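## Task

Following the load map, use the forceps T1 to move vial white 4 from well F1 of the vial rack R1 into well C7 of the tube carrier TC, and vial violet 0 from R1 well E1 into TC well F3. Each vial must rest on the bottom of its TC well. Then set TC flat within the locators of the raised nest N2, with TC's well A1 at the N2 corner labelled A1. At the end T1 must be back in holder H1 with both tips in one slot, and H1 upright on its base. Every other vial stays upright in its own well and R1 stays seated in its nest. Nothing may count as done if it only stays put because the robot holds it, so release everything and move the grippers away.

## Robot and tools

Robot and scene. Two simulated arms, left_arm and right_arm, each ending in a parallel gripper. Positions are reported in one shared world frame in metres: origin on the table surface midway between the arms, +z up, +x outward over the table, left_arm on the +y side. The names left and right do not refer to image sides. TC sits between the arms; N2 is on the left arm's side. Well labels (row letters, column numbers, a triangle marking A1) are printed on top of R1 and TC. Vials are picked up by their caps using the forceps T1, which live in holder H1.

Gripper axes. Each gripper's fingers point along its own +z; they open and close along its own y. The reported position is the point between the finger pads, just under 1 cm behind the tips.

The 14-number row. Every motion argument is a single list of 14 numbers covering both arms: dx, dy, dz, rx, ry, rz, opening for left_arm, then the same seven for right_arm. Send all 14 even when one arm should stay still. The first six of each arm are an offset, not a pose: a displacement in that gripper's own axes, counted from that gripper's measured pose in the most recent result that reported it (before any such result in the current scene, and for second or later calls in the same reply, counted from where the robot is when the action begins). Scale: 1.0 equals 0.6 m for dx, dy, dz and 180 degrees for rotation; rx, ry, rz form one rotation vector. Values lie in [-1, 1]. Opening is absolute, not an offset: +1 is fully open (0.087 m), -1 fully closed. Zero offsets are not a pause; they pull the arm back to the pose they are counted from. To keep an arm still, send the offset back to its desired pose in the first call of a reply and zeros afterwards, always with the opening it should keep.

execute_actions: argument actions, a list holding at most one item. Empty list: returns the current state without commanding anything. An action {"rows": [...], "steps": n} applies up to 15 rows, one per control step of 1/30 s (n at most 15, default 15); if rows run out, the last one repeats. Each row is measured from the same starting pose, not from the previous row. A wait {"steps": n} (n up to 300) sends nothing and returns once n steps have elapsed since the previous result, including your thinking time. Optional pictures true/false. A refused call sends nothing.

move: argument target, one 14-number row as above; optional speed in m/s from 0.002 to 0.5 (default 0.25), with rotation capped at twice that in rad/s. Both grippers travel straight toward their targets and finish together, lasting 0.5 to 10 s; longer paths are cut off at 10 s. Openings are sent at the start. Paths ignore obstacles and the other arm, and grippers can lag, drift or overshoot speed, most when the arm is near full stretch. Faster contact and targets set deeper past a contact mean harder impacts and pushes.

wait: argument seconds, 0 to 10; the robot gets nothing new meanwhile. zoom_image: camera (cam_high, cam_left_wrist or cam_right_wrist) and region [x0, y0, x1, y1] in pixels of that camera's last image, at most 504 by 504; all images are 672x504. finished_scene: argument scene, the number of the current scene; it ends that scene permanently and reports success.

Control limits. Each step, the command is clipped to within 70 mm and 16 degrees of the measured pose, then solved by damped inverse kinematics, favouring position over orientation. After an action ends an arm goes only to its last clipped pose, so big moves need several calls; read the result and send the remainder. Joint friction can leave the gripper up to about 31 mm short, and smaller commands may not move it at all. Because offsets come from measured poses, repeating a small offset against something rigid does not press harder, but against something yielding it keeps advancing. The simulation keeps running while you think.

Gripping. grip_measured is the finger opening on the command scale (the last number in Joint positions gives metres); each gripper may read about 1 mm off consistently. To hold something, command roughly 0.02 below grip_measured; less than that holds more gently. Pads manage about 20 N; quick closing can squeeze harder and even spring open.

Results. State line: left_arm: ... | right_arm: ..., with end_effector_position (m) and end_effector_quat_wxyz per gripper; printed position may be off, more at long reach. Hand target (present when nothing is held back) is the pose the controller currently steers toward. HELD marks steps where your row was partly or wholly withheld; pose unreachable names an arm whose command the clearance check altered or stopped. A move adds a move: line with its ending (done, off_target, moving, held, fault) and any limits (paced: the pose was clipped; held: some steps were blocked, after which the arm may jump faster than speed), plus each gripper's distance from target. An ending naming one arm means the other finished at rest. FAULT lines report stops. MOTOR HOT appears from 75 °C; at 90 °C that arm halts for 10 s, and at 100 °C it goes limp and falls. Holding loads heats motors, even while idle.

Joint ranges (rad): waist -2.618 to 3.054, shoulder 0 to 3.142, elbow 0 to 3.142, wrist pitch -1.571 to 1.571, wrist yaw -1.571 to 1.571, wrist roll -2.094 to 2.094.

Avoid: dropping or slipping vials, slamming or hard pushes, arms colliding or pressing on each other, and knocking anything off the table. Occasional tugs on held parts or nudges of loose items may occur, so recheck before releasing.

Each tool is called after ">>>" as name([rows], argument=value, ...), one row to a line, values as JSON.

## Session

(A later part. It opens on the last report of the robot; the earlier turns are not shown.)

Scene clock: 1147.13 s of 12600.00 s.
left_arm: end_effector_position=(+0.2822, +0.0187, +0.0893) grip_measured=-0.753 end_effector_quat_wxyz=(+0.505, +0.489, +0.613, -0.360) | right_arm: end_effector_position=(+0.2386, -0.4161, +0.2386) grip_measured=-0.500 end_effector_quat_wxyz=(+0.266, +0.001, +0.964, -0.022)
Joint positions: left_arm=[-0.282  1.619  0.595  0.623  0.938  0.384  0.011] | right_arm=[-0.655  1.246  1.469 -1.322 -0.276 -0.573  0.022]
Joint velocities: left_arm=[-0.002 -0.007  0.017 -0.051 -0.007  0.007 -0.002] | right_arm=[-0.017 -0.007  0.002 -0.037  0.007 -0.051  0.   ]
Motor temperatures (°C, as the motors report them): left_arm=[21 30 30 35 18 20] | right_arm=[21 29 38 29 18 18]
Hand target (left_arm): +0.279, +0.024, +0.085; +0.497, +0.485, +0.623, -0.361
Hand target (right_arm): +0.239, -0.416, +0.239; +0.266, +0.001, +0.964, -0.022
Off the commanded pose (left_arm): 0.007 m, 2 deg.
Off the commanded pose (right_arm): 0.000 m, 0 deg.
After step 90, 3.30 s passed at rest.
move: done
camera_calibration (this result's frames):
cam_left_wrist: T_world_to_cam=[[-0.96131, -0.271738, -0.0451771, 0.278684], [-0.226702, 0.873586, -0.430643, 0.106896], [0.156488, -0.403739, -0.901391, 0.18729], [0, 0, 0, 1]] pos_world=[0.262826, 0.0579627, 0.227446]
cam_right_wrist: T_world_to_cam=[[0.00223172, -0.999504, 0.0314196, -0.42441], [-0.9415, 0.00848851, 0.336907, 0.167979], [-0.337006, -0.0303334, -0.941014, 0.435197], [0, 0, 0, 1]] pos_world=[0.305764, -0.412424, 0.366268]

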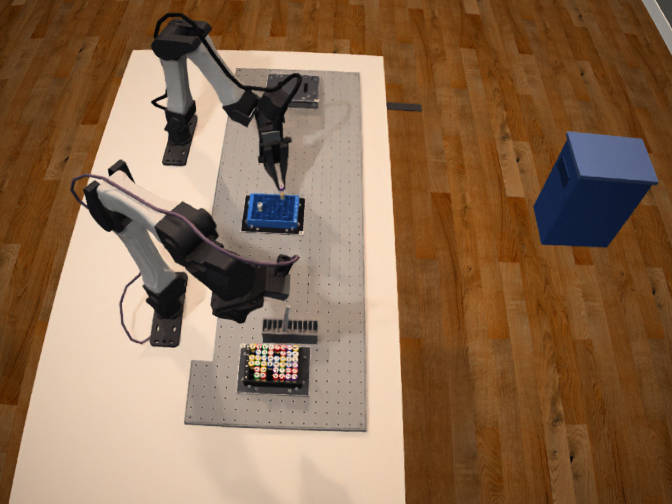

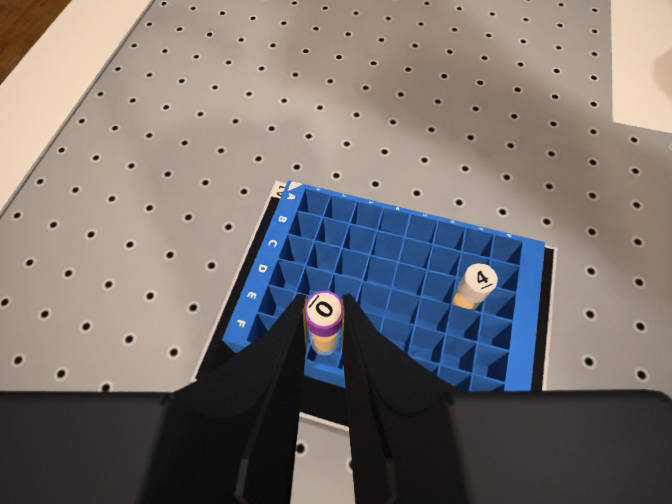

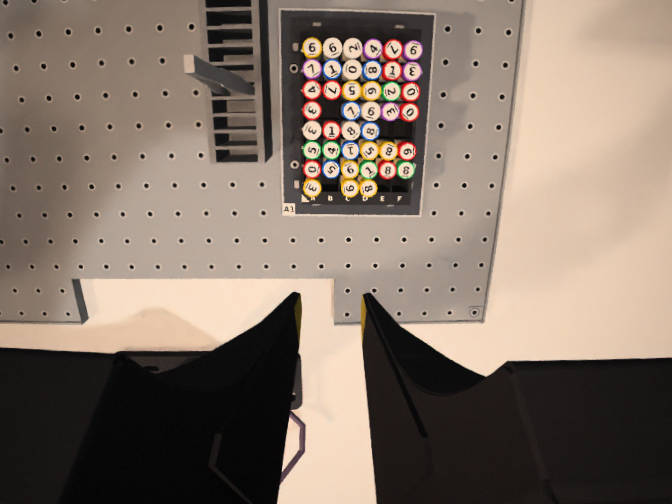

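>>> move(target=[-0.005,-0.008,-0.014,0,0.008,-0.01,-0.77,0,0,0,0,0,0,-0.5], speed=0.02)

>>> zoom_image(camera="cam_left_wrist", region=[240,250,420,410])

Scene clock: 1159.73 s of 12600.00 s.
left_arm: end_effector_position=(+0.2750, +0.0211, +0.0927) grip_measured=-0.753 end_effector_quat_wxyz=(+0.494, +0.487, +0.622, -0.364) | right_arm: end_effector_position=(+0.2386, -0.4161, +0.2386) grip_measured=-0.500 end_effector_quat_wxyz=(+0.266, +0.001, +0.964, -0.022)
Joint positions: left_arm=[-0.282  1.575  0.595  0.547  0.939  0.385  0.011] | right_arm=[-0.655  1.246  1.469 -1.322 -0.276 -0.573  0.022]
Joint velocities: left_arm=[-0.012 -0.002 -0.022 -0.081 -0.007  0.066 -0.   ] | right_arm=[ 0.012 -0.012  0.007  0.066 -0.037 -0.007 -0.   ]
Motor temperatures (°C, as the motors report them): left_arm=[21 31 30 35 18 20] | right_arm=[21 29 38 29 18 18]
Hand target (left_arm): +0.276, +0.025, +0.094; +0.492, +0.484, +0.627, -0.362
Hand target (right_arm): +0.239, -0.416, +0.239; +0.266, +0.001, +0.964, -0.022
Off the commanded pose (left_arm): 0.004 m, 1 deg.
Off the commanded pose (right_arm): 0.000 m, 0 deg.
After step 90, 8.33 s passed at rest.
move: done
camera_calibration (this result's frames):
cam_left_wrist: T_world_to_cam=[[-0.962451, -0.270718, -0.0199721, 0.270508], [-0.238373, 0.878069, -0.414938, 0.10631], [0.129868, -0.394597, -0.909631, 0.200252], [0, 0, 0, 1]] pos_world=[0.259686, 0.0589025, 0.23167]
cam_right_wrist: T_world_to_cam=[[0.00223172, -0.999504, 0.0314196, -0.42441], [-0.9415, 0.00848851, 0.336907, 0.167979], [-0.337006, -0.0303334, -0.941014, 0.435197], [0, 0, 0, 1]] pos_world=[0.305764, -0.412424, 0.366268]

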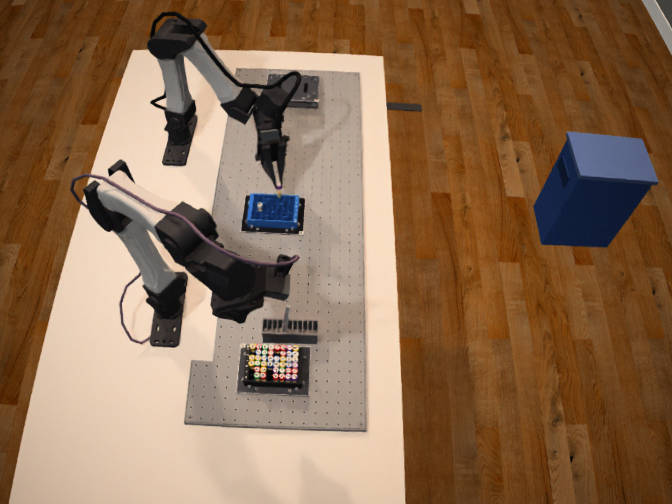

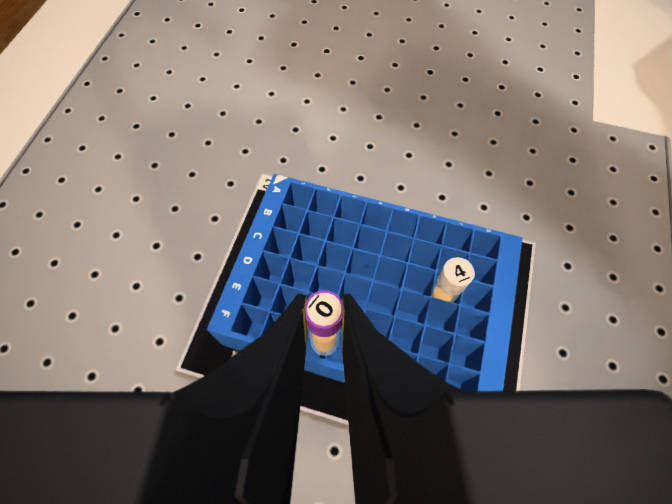

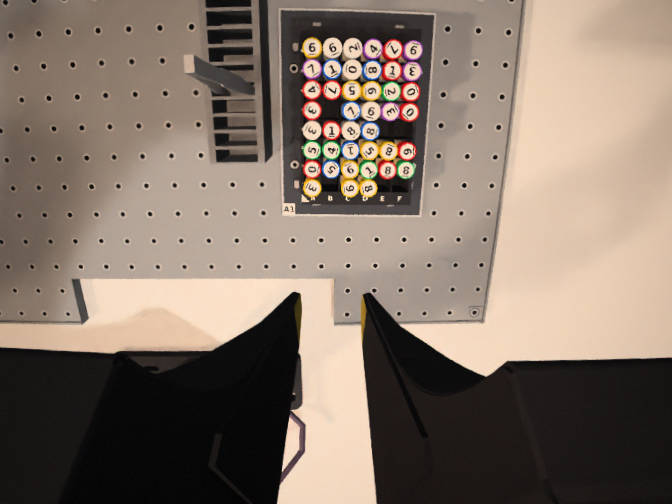

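Region (240, 250, 420, 410) of cam_left_wrist's 672x504 image, scaled by 2.800, with more detail than that image has.

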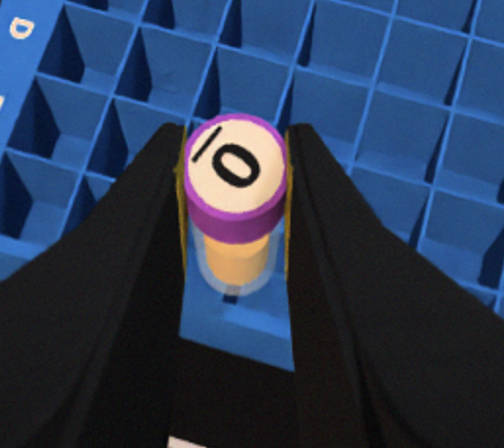

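>>> move(target=[0,0.010,0,-0.015,0,0,-0.77,0,0,0,0,0,0,-0.5], speed=0.02)

>>> zoom_image(camera="cam_left_wrist", region=[240,250,420,410])

Scene clock: 1170.63 s of 12600.00 s.
left_arm: end_effector_position=(+0.2827, +0.0230, +0.0945) grip_measured=-0.753 end_effector_quat_wxyz=(+0.504, +0.477, +0.629, -0.351) | right_arm: end_effector_position=(+0.2386, -0.4161, +0.2386) grip_measured=-0.500 end_effector_quat_wxyz=(+0.266, +0.001, +0.964, -0.022)
Joint positions: left_arm=[-0.282  1.575  0.595  0.571  0.9    0.367  0.011] | right_arm=[-0.655  1.246  1.469 -1.322 -0.276 -0.573  0.022]
Joint velocities: left_arm=[-0.012 -0.002  0.012  0.007 -0.066 -0.007  0.001] | right_arm=[ 0.002  0.012  0.012  0.037  0.007 -0.007 -0.001]
Motor temperatures (°C, as the motors report them): left_arm=[21 32 31 35 18 20] | right_arm=[21 29 38 29 18 18]
Hand target (left_arm): +0.281, +0.023, +0.093; +0.504, +0.475, +0.631, -0.349
Hand target (right_arm): +0.239, -0.416, +0.239; +0.266, +0.001, +0.964, -0.022
Off the commanded pose (left_arm): 0.003 m, 0 deg.
Off the commanded pose (right_arm): 0.000 m, 0 deg.
After step 90, 6.47 s passed at rest.
move: done
camera_calibration (this result's frames):
cam_left_wrist: T_world_to_cam=[[-0.950536, -0.309067, -0.0309643, 0.277039], [-0.268961, 0.868836, -0.415673, 0.116193], [0.155373, -0.386784, -0.908987, 0.194182], [0, 0, 0, 1]] pos_world=[0.264417, 0.0597769, 0.233385]
cam_right_wrist: T_world_to_cam=[[0.00223172, -0.999504, 0.0314196, -0.42441], [-0.9415, 0.00848851, 0.336907, 0.167979], [-0.337006, -0.0303334, -0.941014, 0.435197], [0, 0, 0, 1]] pos_world=[0.305764, -0.412424, 0.366268]

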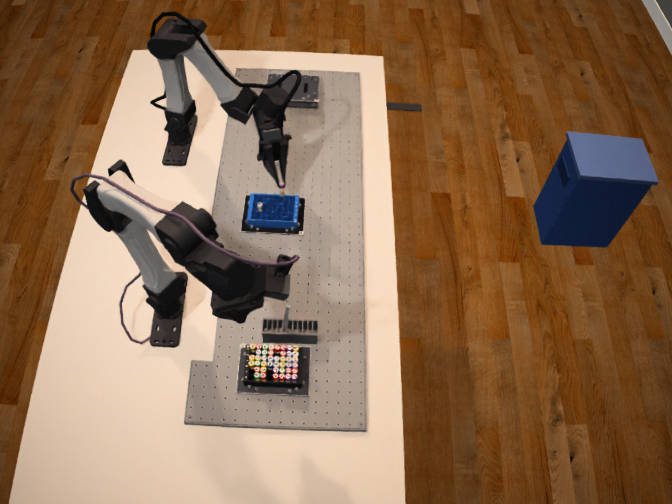

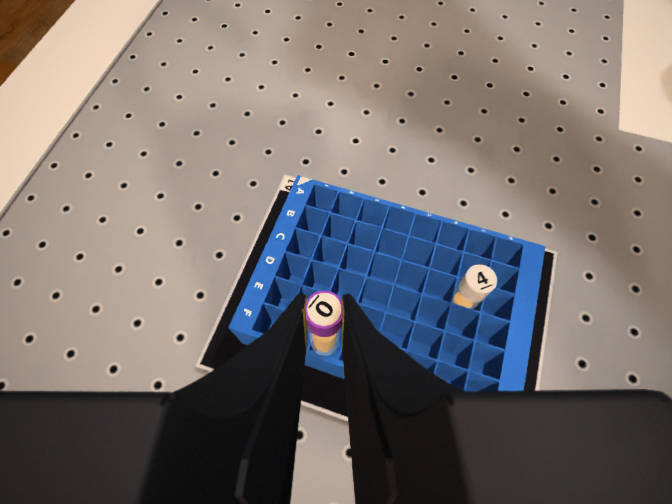

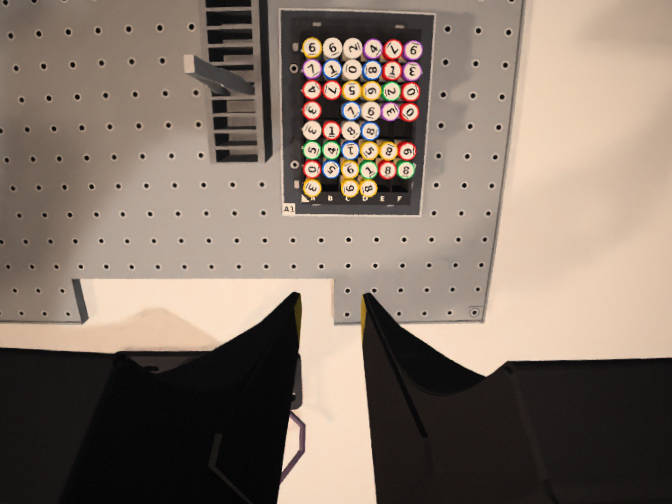

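Region (240, 250, 420, 410) of cam_left_wrist's 672x504 image, scaled by 2.800, with more detail than that image has.

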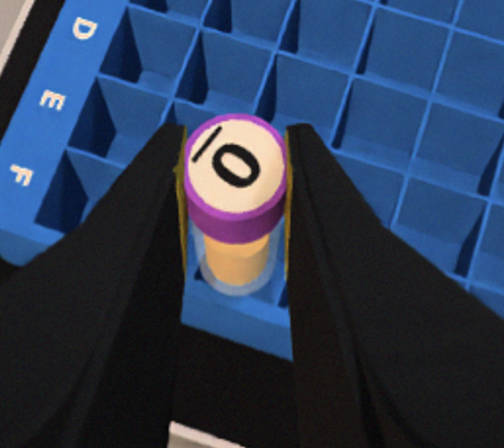

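>>> move(target=[0,-0.006,0,0.0085,0,0,-0.77,0,0,0,0,0,0,-0.5], speed=0.02)

>>> zoom_image(camera="cam_left_wrist", region=[240,250,420,410])

Scene clock: 1176.57 s of 12600.00 s.
left_arm: end_effector_position=(+0.2806, +0.0217, +0.0956) grip_measured=-0.753 end_effector_quat_wxyz=(+0.504, +0.482, +0.623, -0.355) | right_arm: end_effector_position=(+0.2386, -0.4161, +0.2386) grip_measured=-0.500 end_effector_quat_wxyz=(+0.266, +0.001, +0.964, -0.022)
Joint positions: left_arm=[-0.282  1.575  0.595  0.573  0.916  0.374  0.011] | right_arm=[-0.655  1.246  1.469 -1.322 -0.276 -0.573  0.022]
Joint velocities: left_arm=[-0.012  0.007 -0.002  0.022  0.007 -0.022 -0.001] | right_arm=[-0.007  0.017 -0.012 -0.022 -0.007 -0.022 -0.   ]
Motor temperatures (°C, as the motors report them): left_arm=[21 32 31 35 18 20] | right_arm=[21 29 38 29 18 18]
Hand target (left_arm): +0.279, +0.022, +0.094; +0.498, +0.483, +0.624, -0.359
Hand target (right_arm): +0.239, -0.416, +0.239; +0.266, +0.001, +0.964, -0.022
Off the commanded pose (left_arm): 0.002 m, 1 deg.
Off the commanded pose (right_arm): 0.000 m, 0 deg.
After step 90, 2.00 s passed at rest.
move: done
camera_calibration (this result's frames):
cam_left_wrist: T_world_to_cam=[[-0.955504, -0.292851, -0.0353564, 0.276185], [-0.251467, 0.871347, -0.421329, 0.112775], [0.154194, -0.393691, -0.906218, 0.195249], [0, 0, 0, 1]] pos_world=[0.262149, 0.0594822, 0.234218]
cam_right_wrist: T_world_to_cam=[[0.00223172, -0.999504, 0.0314196, -0.42441], [-0.9415, 0.00848851, 0.336907, 0.167979], [-0.337006, -0.0303334, -0.941014, 0.435197], [0, 0, 0, 1]] pos_world=[0.305764, -0.412424, 0.366268]

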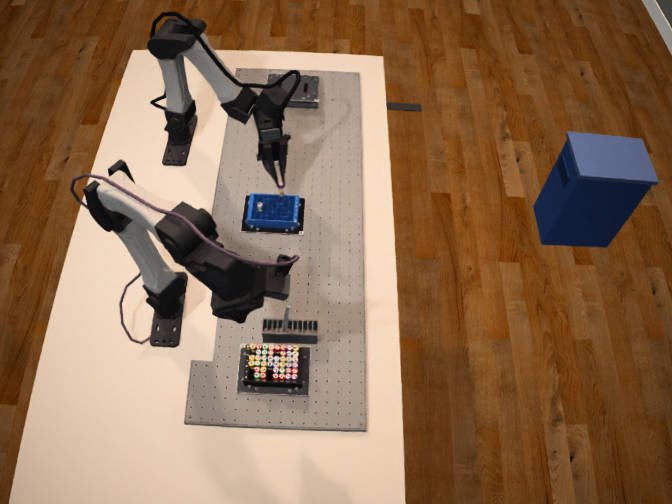

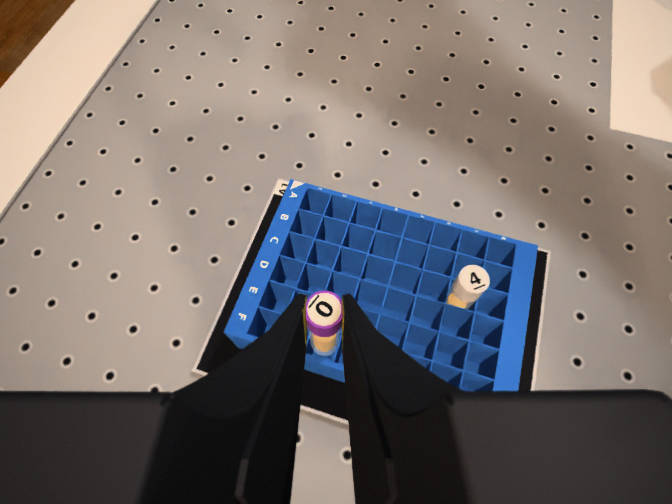

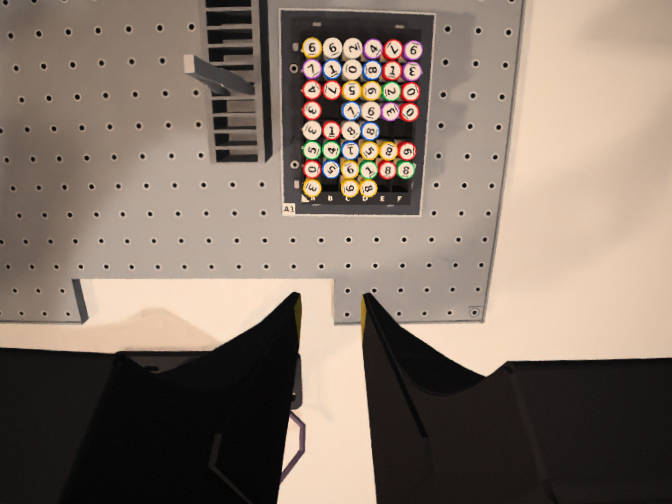

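Region (240, 250, 420, 410) of cam_left_wrist's 672x504 image, scaled by 2.800, with more detail than that image has.

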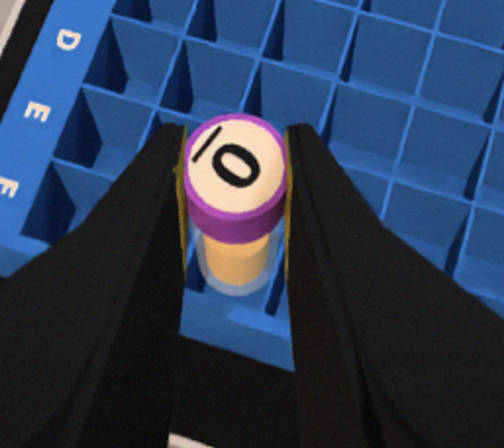

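>>> move(target=[0.039,0.001,0.010,0.005,0.0127,-0.0188,-0.77,0,0,0,0,0,0,-0.5], speed=0.02)

>>> zoom_image(camera="cam_left_wrist", region=[240,250,420,410])

Scene clock: 1187.23 s of 12600.00 s.
left_arm: end_effector_position=(+0.2805, +0.0196, +0.0880) grip_measured=-0.753 end_effector_quat_wxyz=(+0.499, +0.484, +0.621, -0.363) | right_arm: end_effector_position=(+0.2386, -0.4161, +0.2386) grip_measured=-0.500 end_effector_quat_wxyz=(+0.266, +0.001, +0.964, -0.022)
Joint positions: left_arm=[-0.282  1.613  0.595  0.603  0.934  0.374  0.011] | right_arm=[-0.655  1.246  1.469 -1.322 -0.276 -0.573  0.022]
Joint velocities: left_arm=[-0.002 -0.002 -0.012  0.051 -0.022 -0.051  0.   ] | right_arm=[ 0.012  0.017 -0.002  0.051  0.051  0.007  0.001]
Motor temperatures (°C, as the motors report them): left_arm=[21 31 31 35 18 20] | right_arm=[21 29 38 29 18 18]
Hand target (left_arm): +0.281, +0.022, +0.072; +0.477, +0.475, +0.644, -0.365
Hand target (right_arm): +0.239, -0.416, +0.239; +0.266, +0.001, +0.964, -0.022
Off the commanded pose (left_arm): 0.017 m, 4 deg.
Off the commanded pose (right_arm): 0.000 m, 0 deg.
After step 90, 5.60 s passed at rest.
move: off_target (left_arm)
camera_calibration (this result's frames):
cam_left_wrist: T_world_to_cam=[[-0.960306, -0.277805, -0.0252432, 0.275331], [-0.241617, 0.873595, -0.422437, 0.108629], [0.139408, -0.399569, -0.906041, 0.191816], [0, 0, 0, 1]] pos_world=[0.263908, 0.058234, 0.226633]
cam_right_wrist: T_world_to_cam=[[0.00223172, -0.999504, 0.0314196, -0.42441], [-0.9415, 0.00848851, 0.336907, 0.167979], [-0.337006, -0.0303334, -0.941014, 0.435197], [0, 0, 0, 1]] pos_world=[0.305764, -0.412424, 0.366268]

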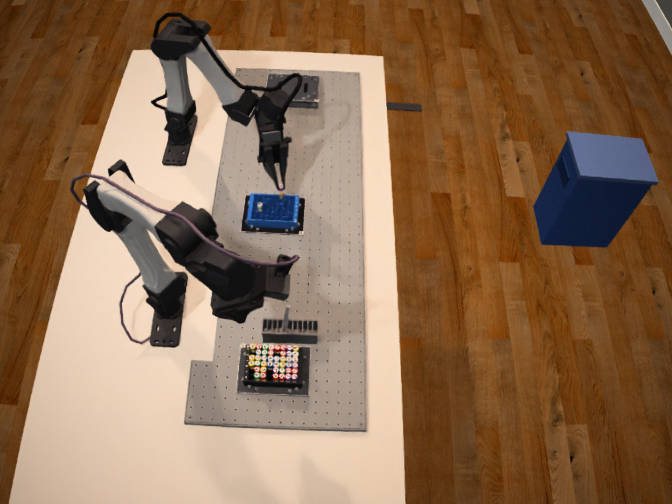

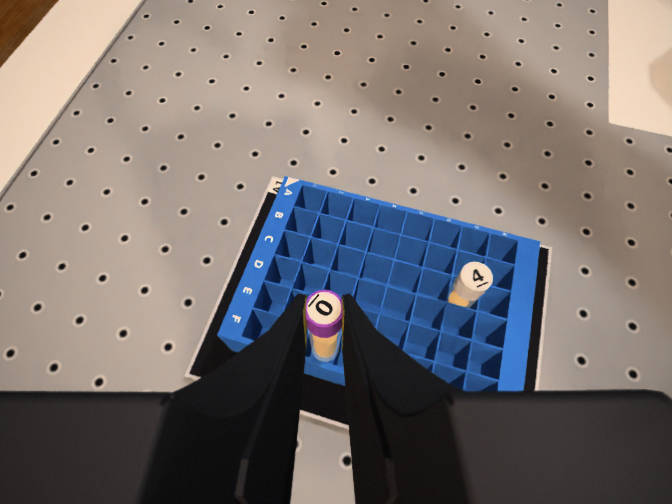

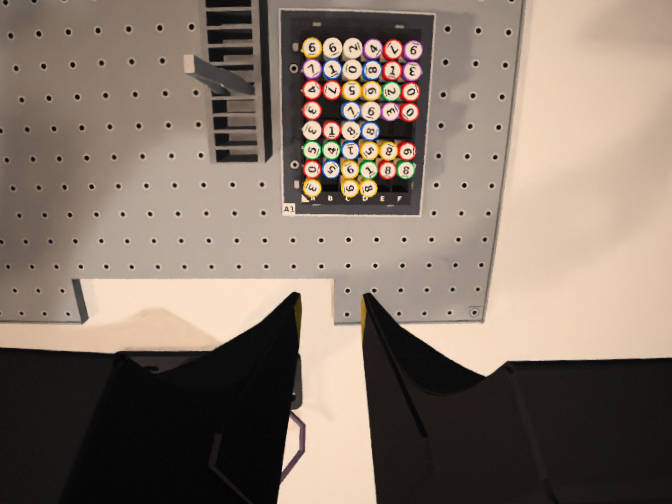

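Region (240, 250, 420, 410) of cam_left_wrist's 672x504 image, scaled by 2.800, with more detail than that image has.

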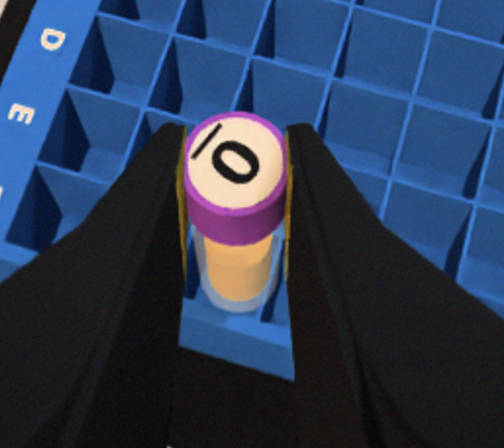

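>>> move(target=[0,0,0,0,0,0.014,-0.77,0,0,0,0,0,0,-0.5], speed=0.02)

>>> zoom_image(camera="cam_left_wrist", region=[240,250,420,410])

Scene clock: 1195.07 s of 12600.00 s.
left_arm: end_effector_position=(+0.2820, +0.0196, +0.0891) grip_measured=-0.753 end_effector_quat_wxyz=(+0.507, +0.496, +0.610, -0.354) | right_arm: end_effector_position=(+0.2386, -0.4161, +0.2386) grip_measured=-0.500 end_effector_quat_wxyz=(+0.266, +0.001, +0.964, -0.022)
Joint positions: left_arm=[-0.282  1.613  0.595  0.609  0.937  0.409  0.011] | right_arm=[-0.655  1.246  1.469 -1.322 -0.276 -0.573  0.022]
Joint velocities: left_arm=[-0.002  0.007  0.017 -0.037  0.037  0.037  0.001] | right_arm=[ 0.012  0.002 -0.002 -0.066 -0.037 -0.066 -0.001]
Motor temperatures (°C, as the motors report them): left_arm=[21 31 31 35 18 20] | right_arm=[21 29 38 29 18 18]
Hand target (left_arm): +0.280, +0.020, +0.088; +0.507, +0.498, +0.610, -0.352
Hand target (right_arm): +0.239, -0.416, +0.239; +0.266, +0.001, +0.964, -0.022
Off the commanded pose (left_arm): 0.002 m, 0 deg.
Off the commanded pose (right_arm): 0.000 m, 0 deg.
After step 90, 3.50 s passed at rest.
move: done
camera_calibration (this result's frames):
cam_left_wrist: T_world_to_cam=[[-0.961662, -0.266907, -0.0629896, 0.28036], [-0.216044, 0.87881, -0.425461, 0.102481], [0.168915, -0.395541, -0.902782, 0.183934], [0, 0, 0, 1]] pos_world=[0.260683, 0.0575224, 0.227314]
cam_right_wrist: T_world_to_cam=[[0.00223172, -0.999504, 0.0314196, -0.42441], [-0.9415, 0.00848851, 0.336907, 0.167979], [-0.337006, -0.0303334, -0.941014, 0.435197], [0, 0, 0, 1]] pos_world=[0.305764, -0.412424, 0.366268]

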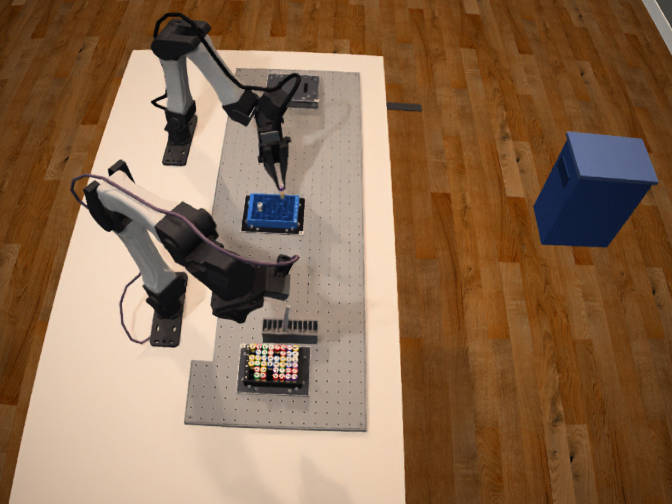

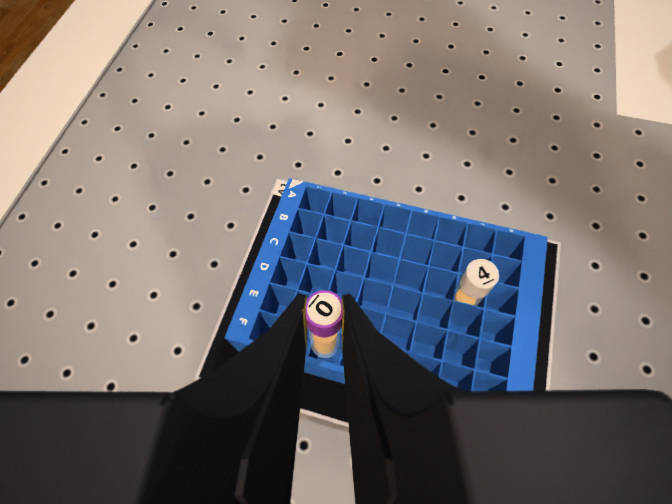

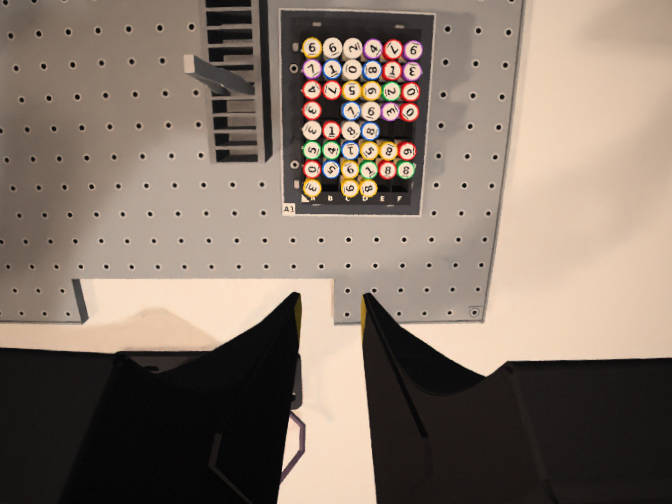

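Region (240, 250, 420, 410) of cam_left_wrist's 672x504 image, scaled by 2.800, with more detail than that image has.

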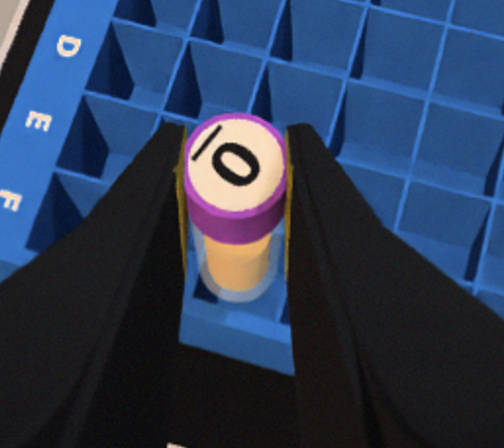

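>>> move(target=[0.006,-0.005,-0.002,0.002,0.0052,-0.0077,-0.77,0,0,0,0,0,0,-0.5], speed=0.01)

>>> zoom_image(camera="cam_left_wrist", region=[240,250,420,410])

Scene clock: 1203.13 s of 12600.00 s.
left_arm: end_effector_position=(+0.2819, +0.0196, +0.0890) grip_measured=-0.753 end_effector_quat_wxyz=(+0.506, +0.496, +0.610, -0.354) | right_arm: end_effector_position=(+0.2386, -0.4161, +0.2386) grip_measured=-0.500 end_effector_quat_wxyz=(+0.266, +0.001, +0.964, -0.022)
Joint positions: left_arm=[-0.282  1.613  0.595  0.608  0.937  0.41   0.011] | right_arm=[-0.655  1.246  1.469 -1.322 -0.276 -0.573  0.022]
Joint velocities: left_arm=[ 0.007 -0.022  0.002  0.037 -0.022  0.007  0.001] | right_arm=[ 0.007 -0.012 -0.012  0.007 -0.022 -0.037 -0.   ]
Motor temperatures (°C, as the motors report them): left_arm=[21 31 31 35 18 20] | right_arm=[21 29 38 29 18 18]
Hand target (left_arm): +0.279, +0.021, +0.086; +0.496, +0.493, +0.619, -0.358
Hand target (right_arm): +0.239, -0.416, +0.239; +0.266, +0.001, +0.964, -0.022
Off the commanded pose (left_arm): 0.005 m, 2 deg.
Off the commanded pose (right_arm): 0.000 m, 0 deg.
After step 90, 3.30 s passed at rest.
move: done
camera_calibration (this result's frames):
cam_left_wrist: T_world_to_cam=[[-0.961733, -0.266699, -0.0627782, 0.280272], [-0.216045, 0.879087, -0.424889, 0.102286], [0.168505, -0.395067, -0.903066, 0.183936], [0, 0, 0, 1]] pos_world=[0.260651, 0.0574967, 0.227162]
cam_right_wrist: T_world_to_cam=[[0.00223172, -0.999504, 0.0314196, -0.42441], [-0.9415, 0.00848851, 0.336907, 0.167979], [-0.337006, -0.0303334, -0.941014, 0.435197], [0, 0, 0, 1]] pos_world=[0.305764, -0.412424, 0.366268]

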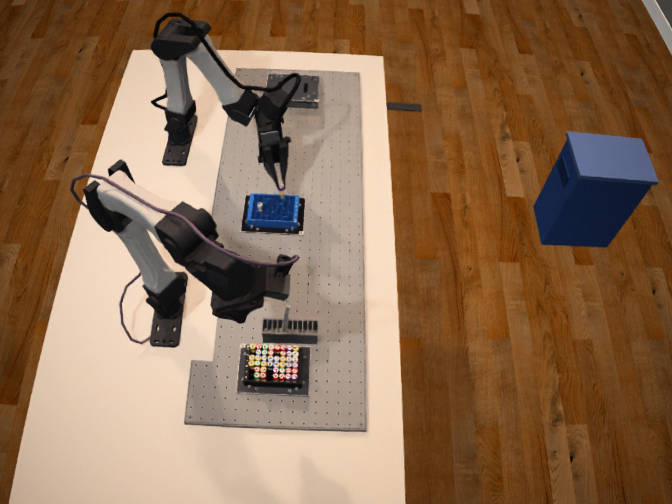

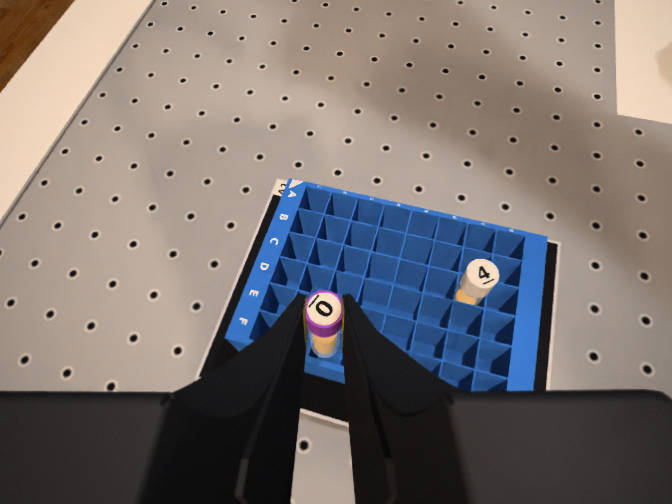

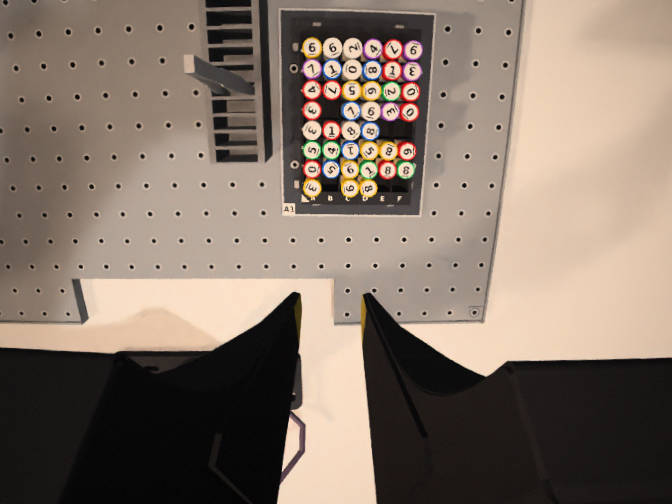

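Region (240, 250, 420, 410) of cam_left_wrist's 672x504 image, scaled by 2.800, with more detail than that image has.

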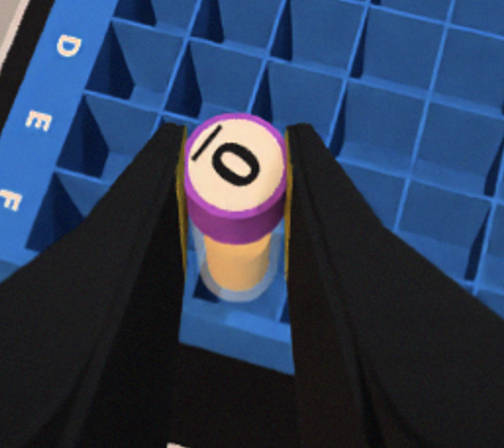

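>>> move(target=[0.011,-0.009,-0.004,0.004,0.0095,-0.022,-0.77,0,0,0,0,0,0,-0.5], speed=0.01)

>>> zoom_image(camera="cam_left_wrist", region=[240,250,420,410])

Scene clock: 1214.80 s of 12600.00 s.
left_arm: end_effector_position=(+0.2799, +0.0203, +0.0860) grip_measured=-0.753 end_effector_quat_wxyz=(+0.498, +0.491, +0.618, -0.359) | right_arm: end_effector_position=(+0.2386, -0.4161, +0.2386) grip_measured=-0.500 end_effector_quat_wxyz=(+0.266, +0.001, +0.964, -0.022)
Joint positions: left_arm=[-0.282  1.613  0.595  0.59   0.935  0.399  0.011] | right_arm=[-0.655  1.246  1.469 -1.322 -0.276 -0.573  0.022]
Joint velocities: left_arm=[-0.002 -0.012 -0.002 -0.037  0.022 -0.007  0.   ] | right_arm=[-0.017 -0.002  0.002 -0.022 -0.007 -0.051 -0.001]
Motor temperatures (°C, as the motors report them): left_arm=[21 31 31 35 18 20] | right_arm=[21 29 38 29 18 18]
Hand target (left_arm): +0.276, +0.022, +0.083; +0.482, +0.483, +0.631, -0.368
Hand target (right_arm): +0.239, -0.416, +0.239; +0.266, +0.001, +0.964, -0.022
Off the commanded pose (left_arm): 0.005 m, 3 deg.
Off the commanded pose (right_arm): 0.000 m, 0 deg.
After step 90, 4.63 s passed at rest.
move: off_target (left_arm)
camera_calibration (this result's frames):
cam_left_wrist: T_world_to_cam=[[-0.961907, -0.270685, -0.0382771, 0.276335], [-0.230949, 0.879533, -0.416034, 0.103445], [0.14628, -0.391346, -0.908543, 0.188509], [0, 0, 0, 1]] pos_world=[0.262124, 0.0575886, 0.224883]
cam_right_wrist: T_world_to_cam=[[0.00223172, -0.999504, 0.0314196, -0.42441], [-0.9415, 0.00848851, 0.336907, 0.167979], [-0.337006, -0.0303334, -0.941014, 0.435197], [0, 0, 0, 1]] pos_world=[0.305764, -0.412424, 0.366268]

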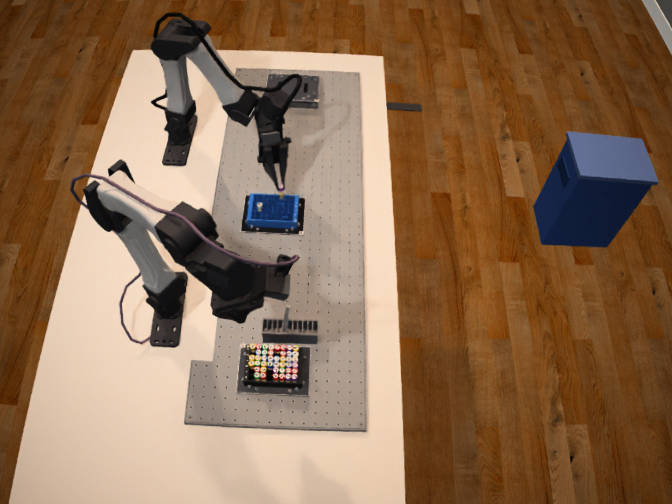

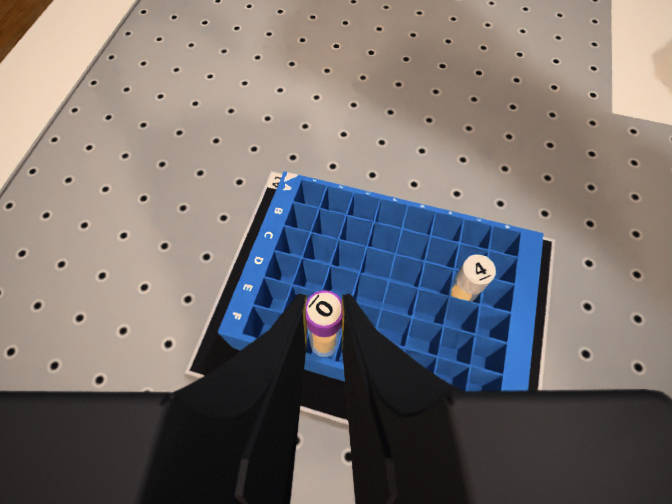

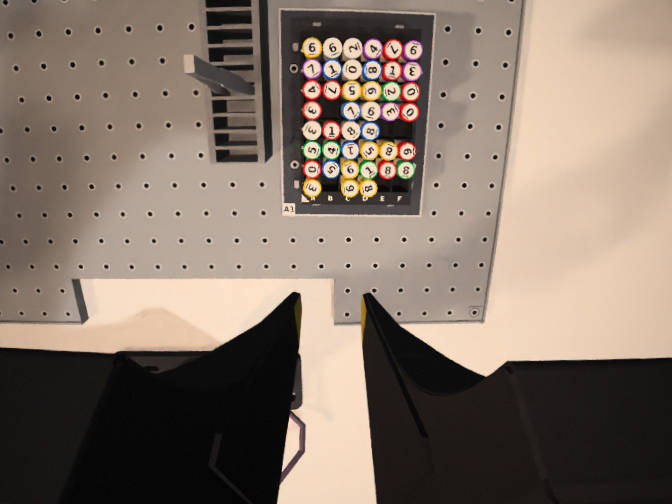

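Region (240, 250, 420, 410) of cam_left_wrist's 672x504 image, scaled by 2.800, with more detail than that image has.

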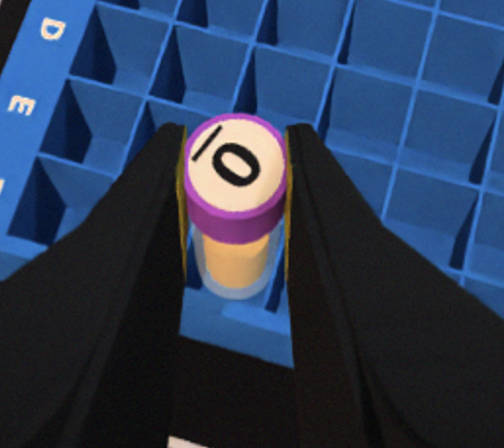

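In. Shoulder descent.

>>> move(target=[0.039,0.003,0.010,0.005,0.012,-0.017,-0.77,0,0,0,0,0,0,-0.5], speed=0.02)

Scene clock: 1223.70 s of 12600.00 s.
left_arm: end_effector_position=(+0.2811, +0.0208, +0.0679) grip_measured=-0.753 end_effector_quat_wxyz=(+0.485, +0.489, +0.629, -0.360) | right_arm: end_effector_position=(+0.2386, -0.4161, +0.2386) grip_measured=-0.500 end_effector_quat_wxyz=(+0.266, +0.001, +0.964, -0.022)
Joint positions: left_arm=[-0.282  1.672  0.595  0.608  0.929  0.409  0.011] | right_arm=[-0.655  1.246  1.469 -1.322 -0.276 -0.573  0.022]
Joint velocities: left_arm=[-0.012 -0.012 -0.002  0.007  0.022 -0.022  0.001] | right_arm=[-0.022  0.012  0.002  0.095 -0.051 -0.051  0.   ]
Motor temperatures (°C, as the motors report them): left_arm=[21 31 31 35 18 20] | right_arm=[21 29 38 29 18 18]
Hand target (left_arm): +0.282, +0.021, +0.062; +0.473, +0.485, +0.637, -0.367
Hand target (right_arm): +0.239, -0.416, +0.239; +0.266, +0.001, +0.964, -0.022
Off the commanded pose (left_arm): 0.006 m, 2 deg.
Off the commanded pose (right_arm): 0.000 m, 0 deg.
After step 90, 4.00 s passed at rest.
move: done
camera_calibration (this result's frames):
cam_left_wrist: T_world_to_cam=[[-0.962068, -0.272383, -0.0152609, 0.275442], [-0.244621, 0.886072, -0.393747, 0.0979352], [0.120772, -0.375078, -0.919092, 0.179644], [0, 0, 0, 1]] pos_world=[0.267255, 0.0556286, 0.207875]
cam_right_wrist: T_world_to_cam=[[0.00223172, -0.999504, 0.0314196, -0.42441], [-0.9415, 0.00848851, 0.336907, 0.167979], [-0.337006, -0.0303334, -0.941014, 0.435197], [0, 0, 0, 1]] pos_world=[0.305764, -0.412424, 0.366268]

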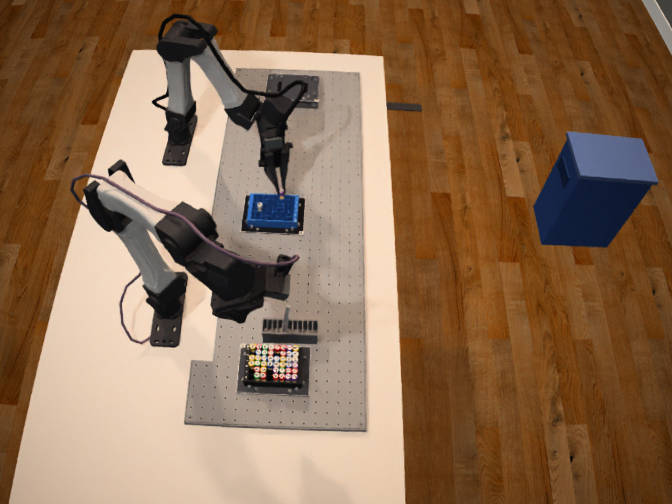

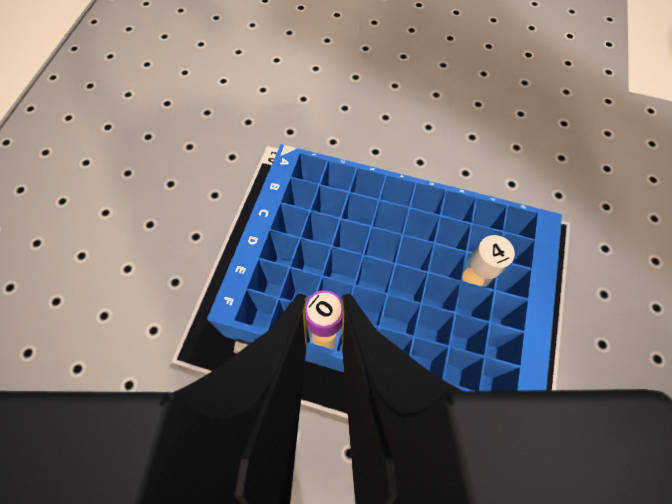

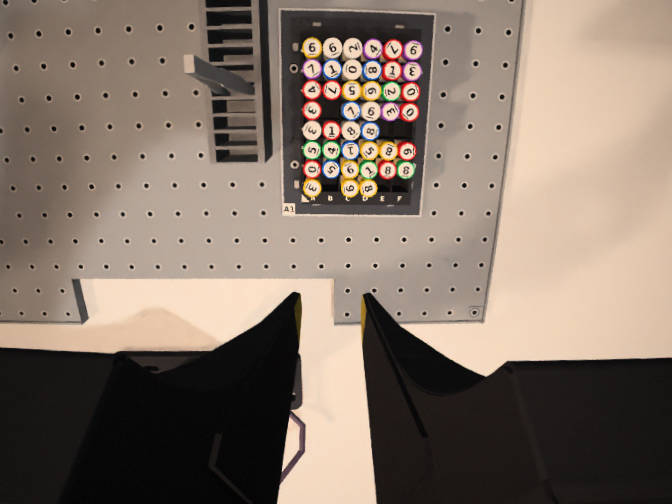

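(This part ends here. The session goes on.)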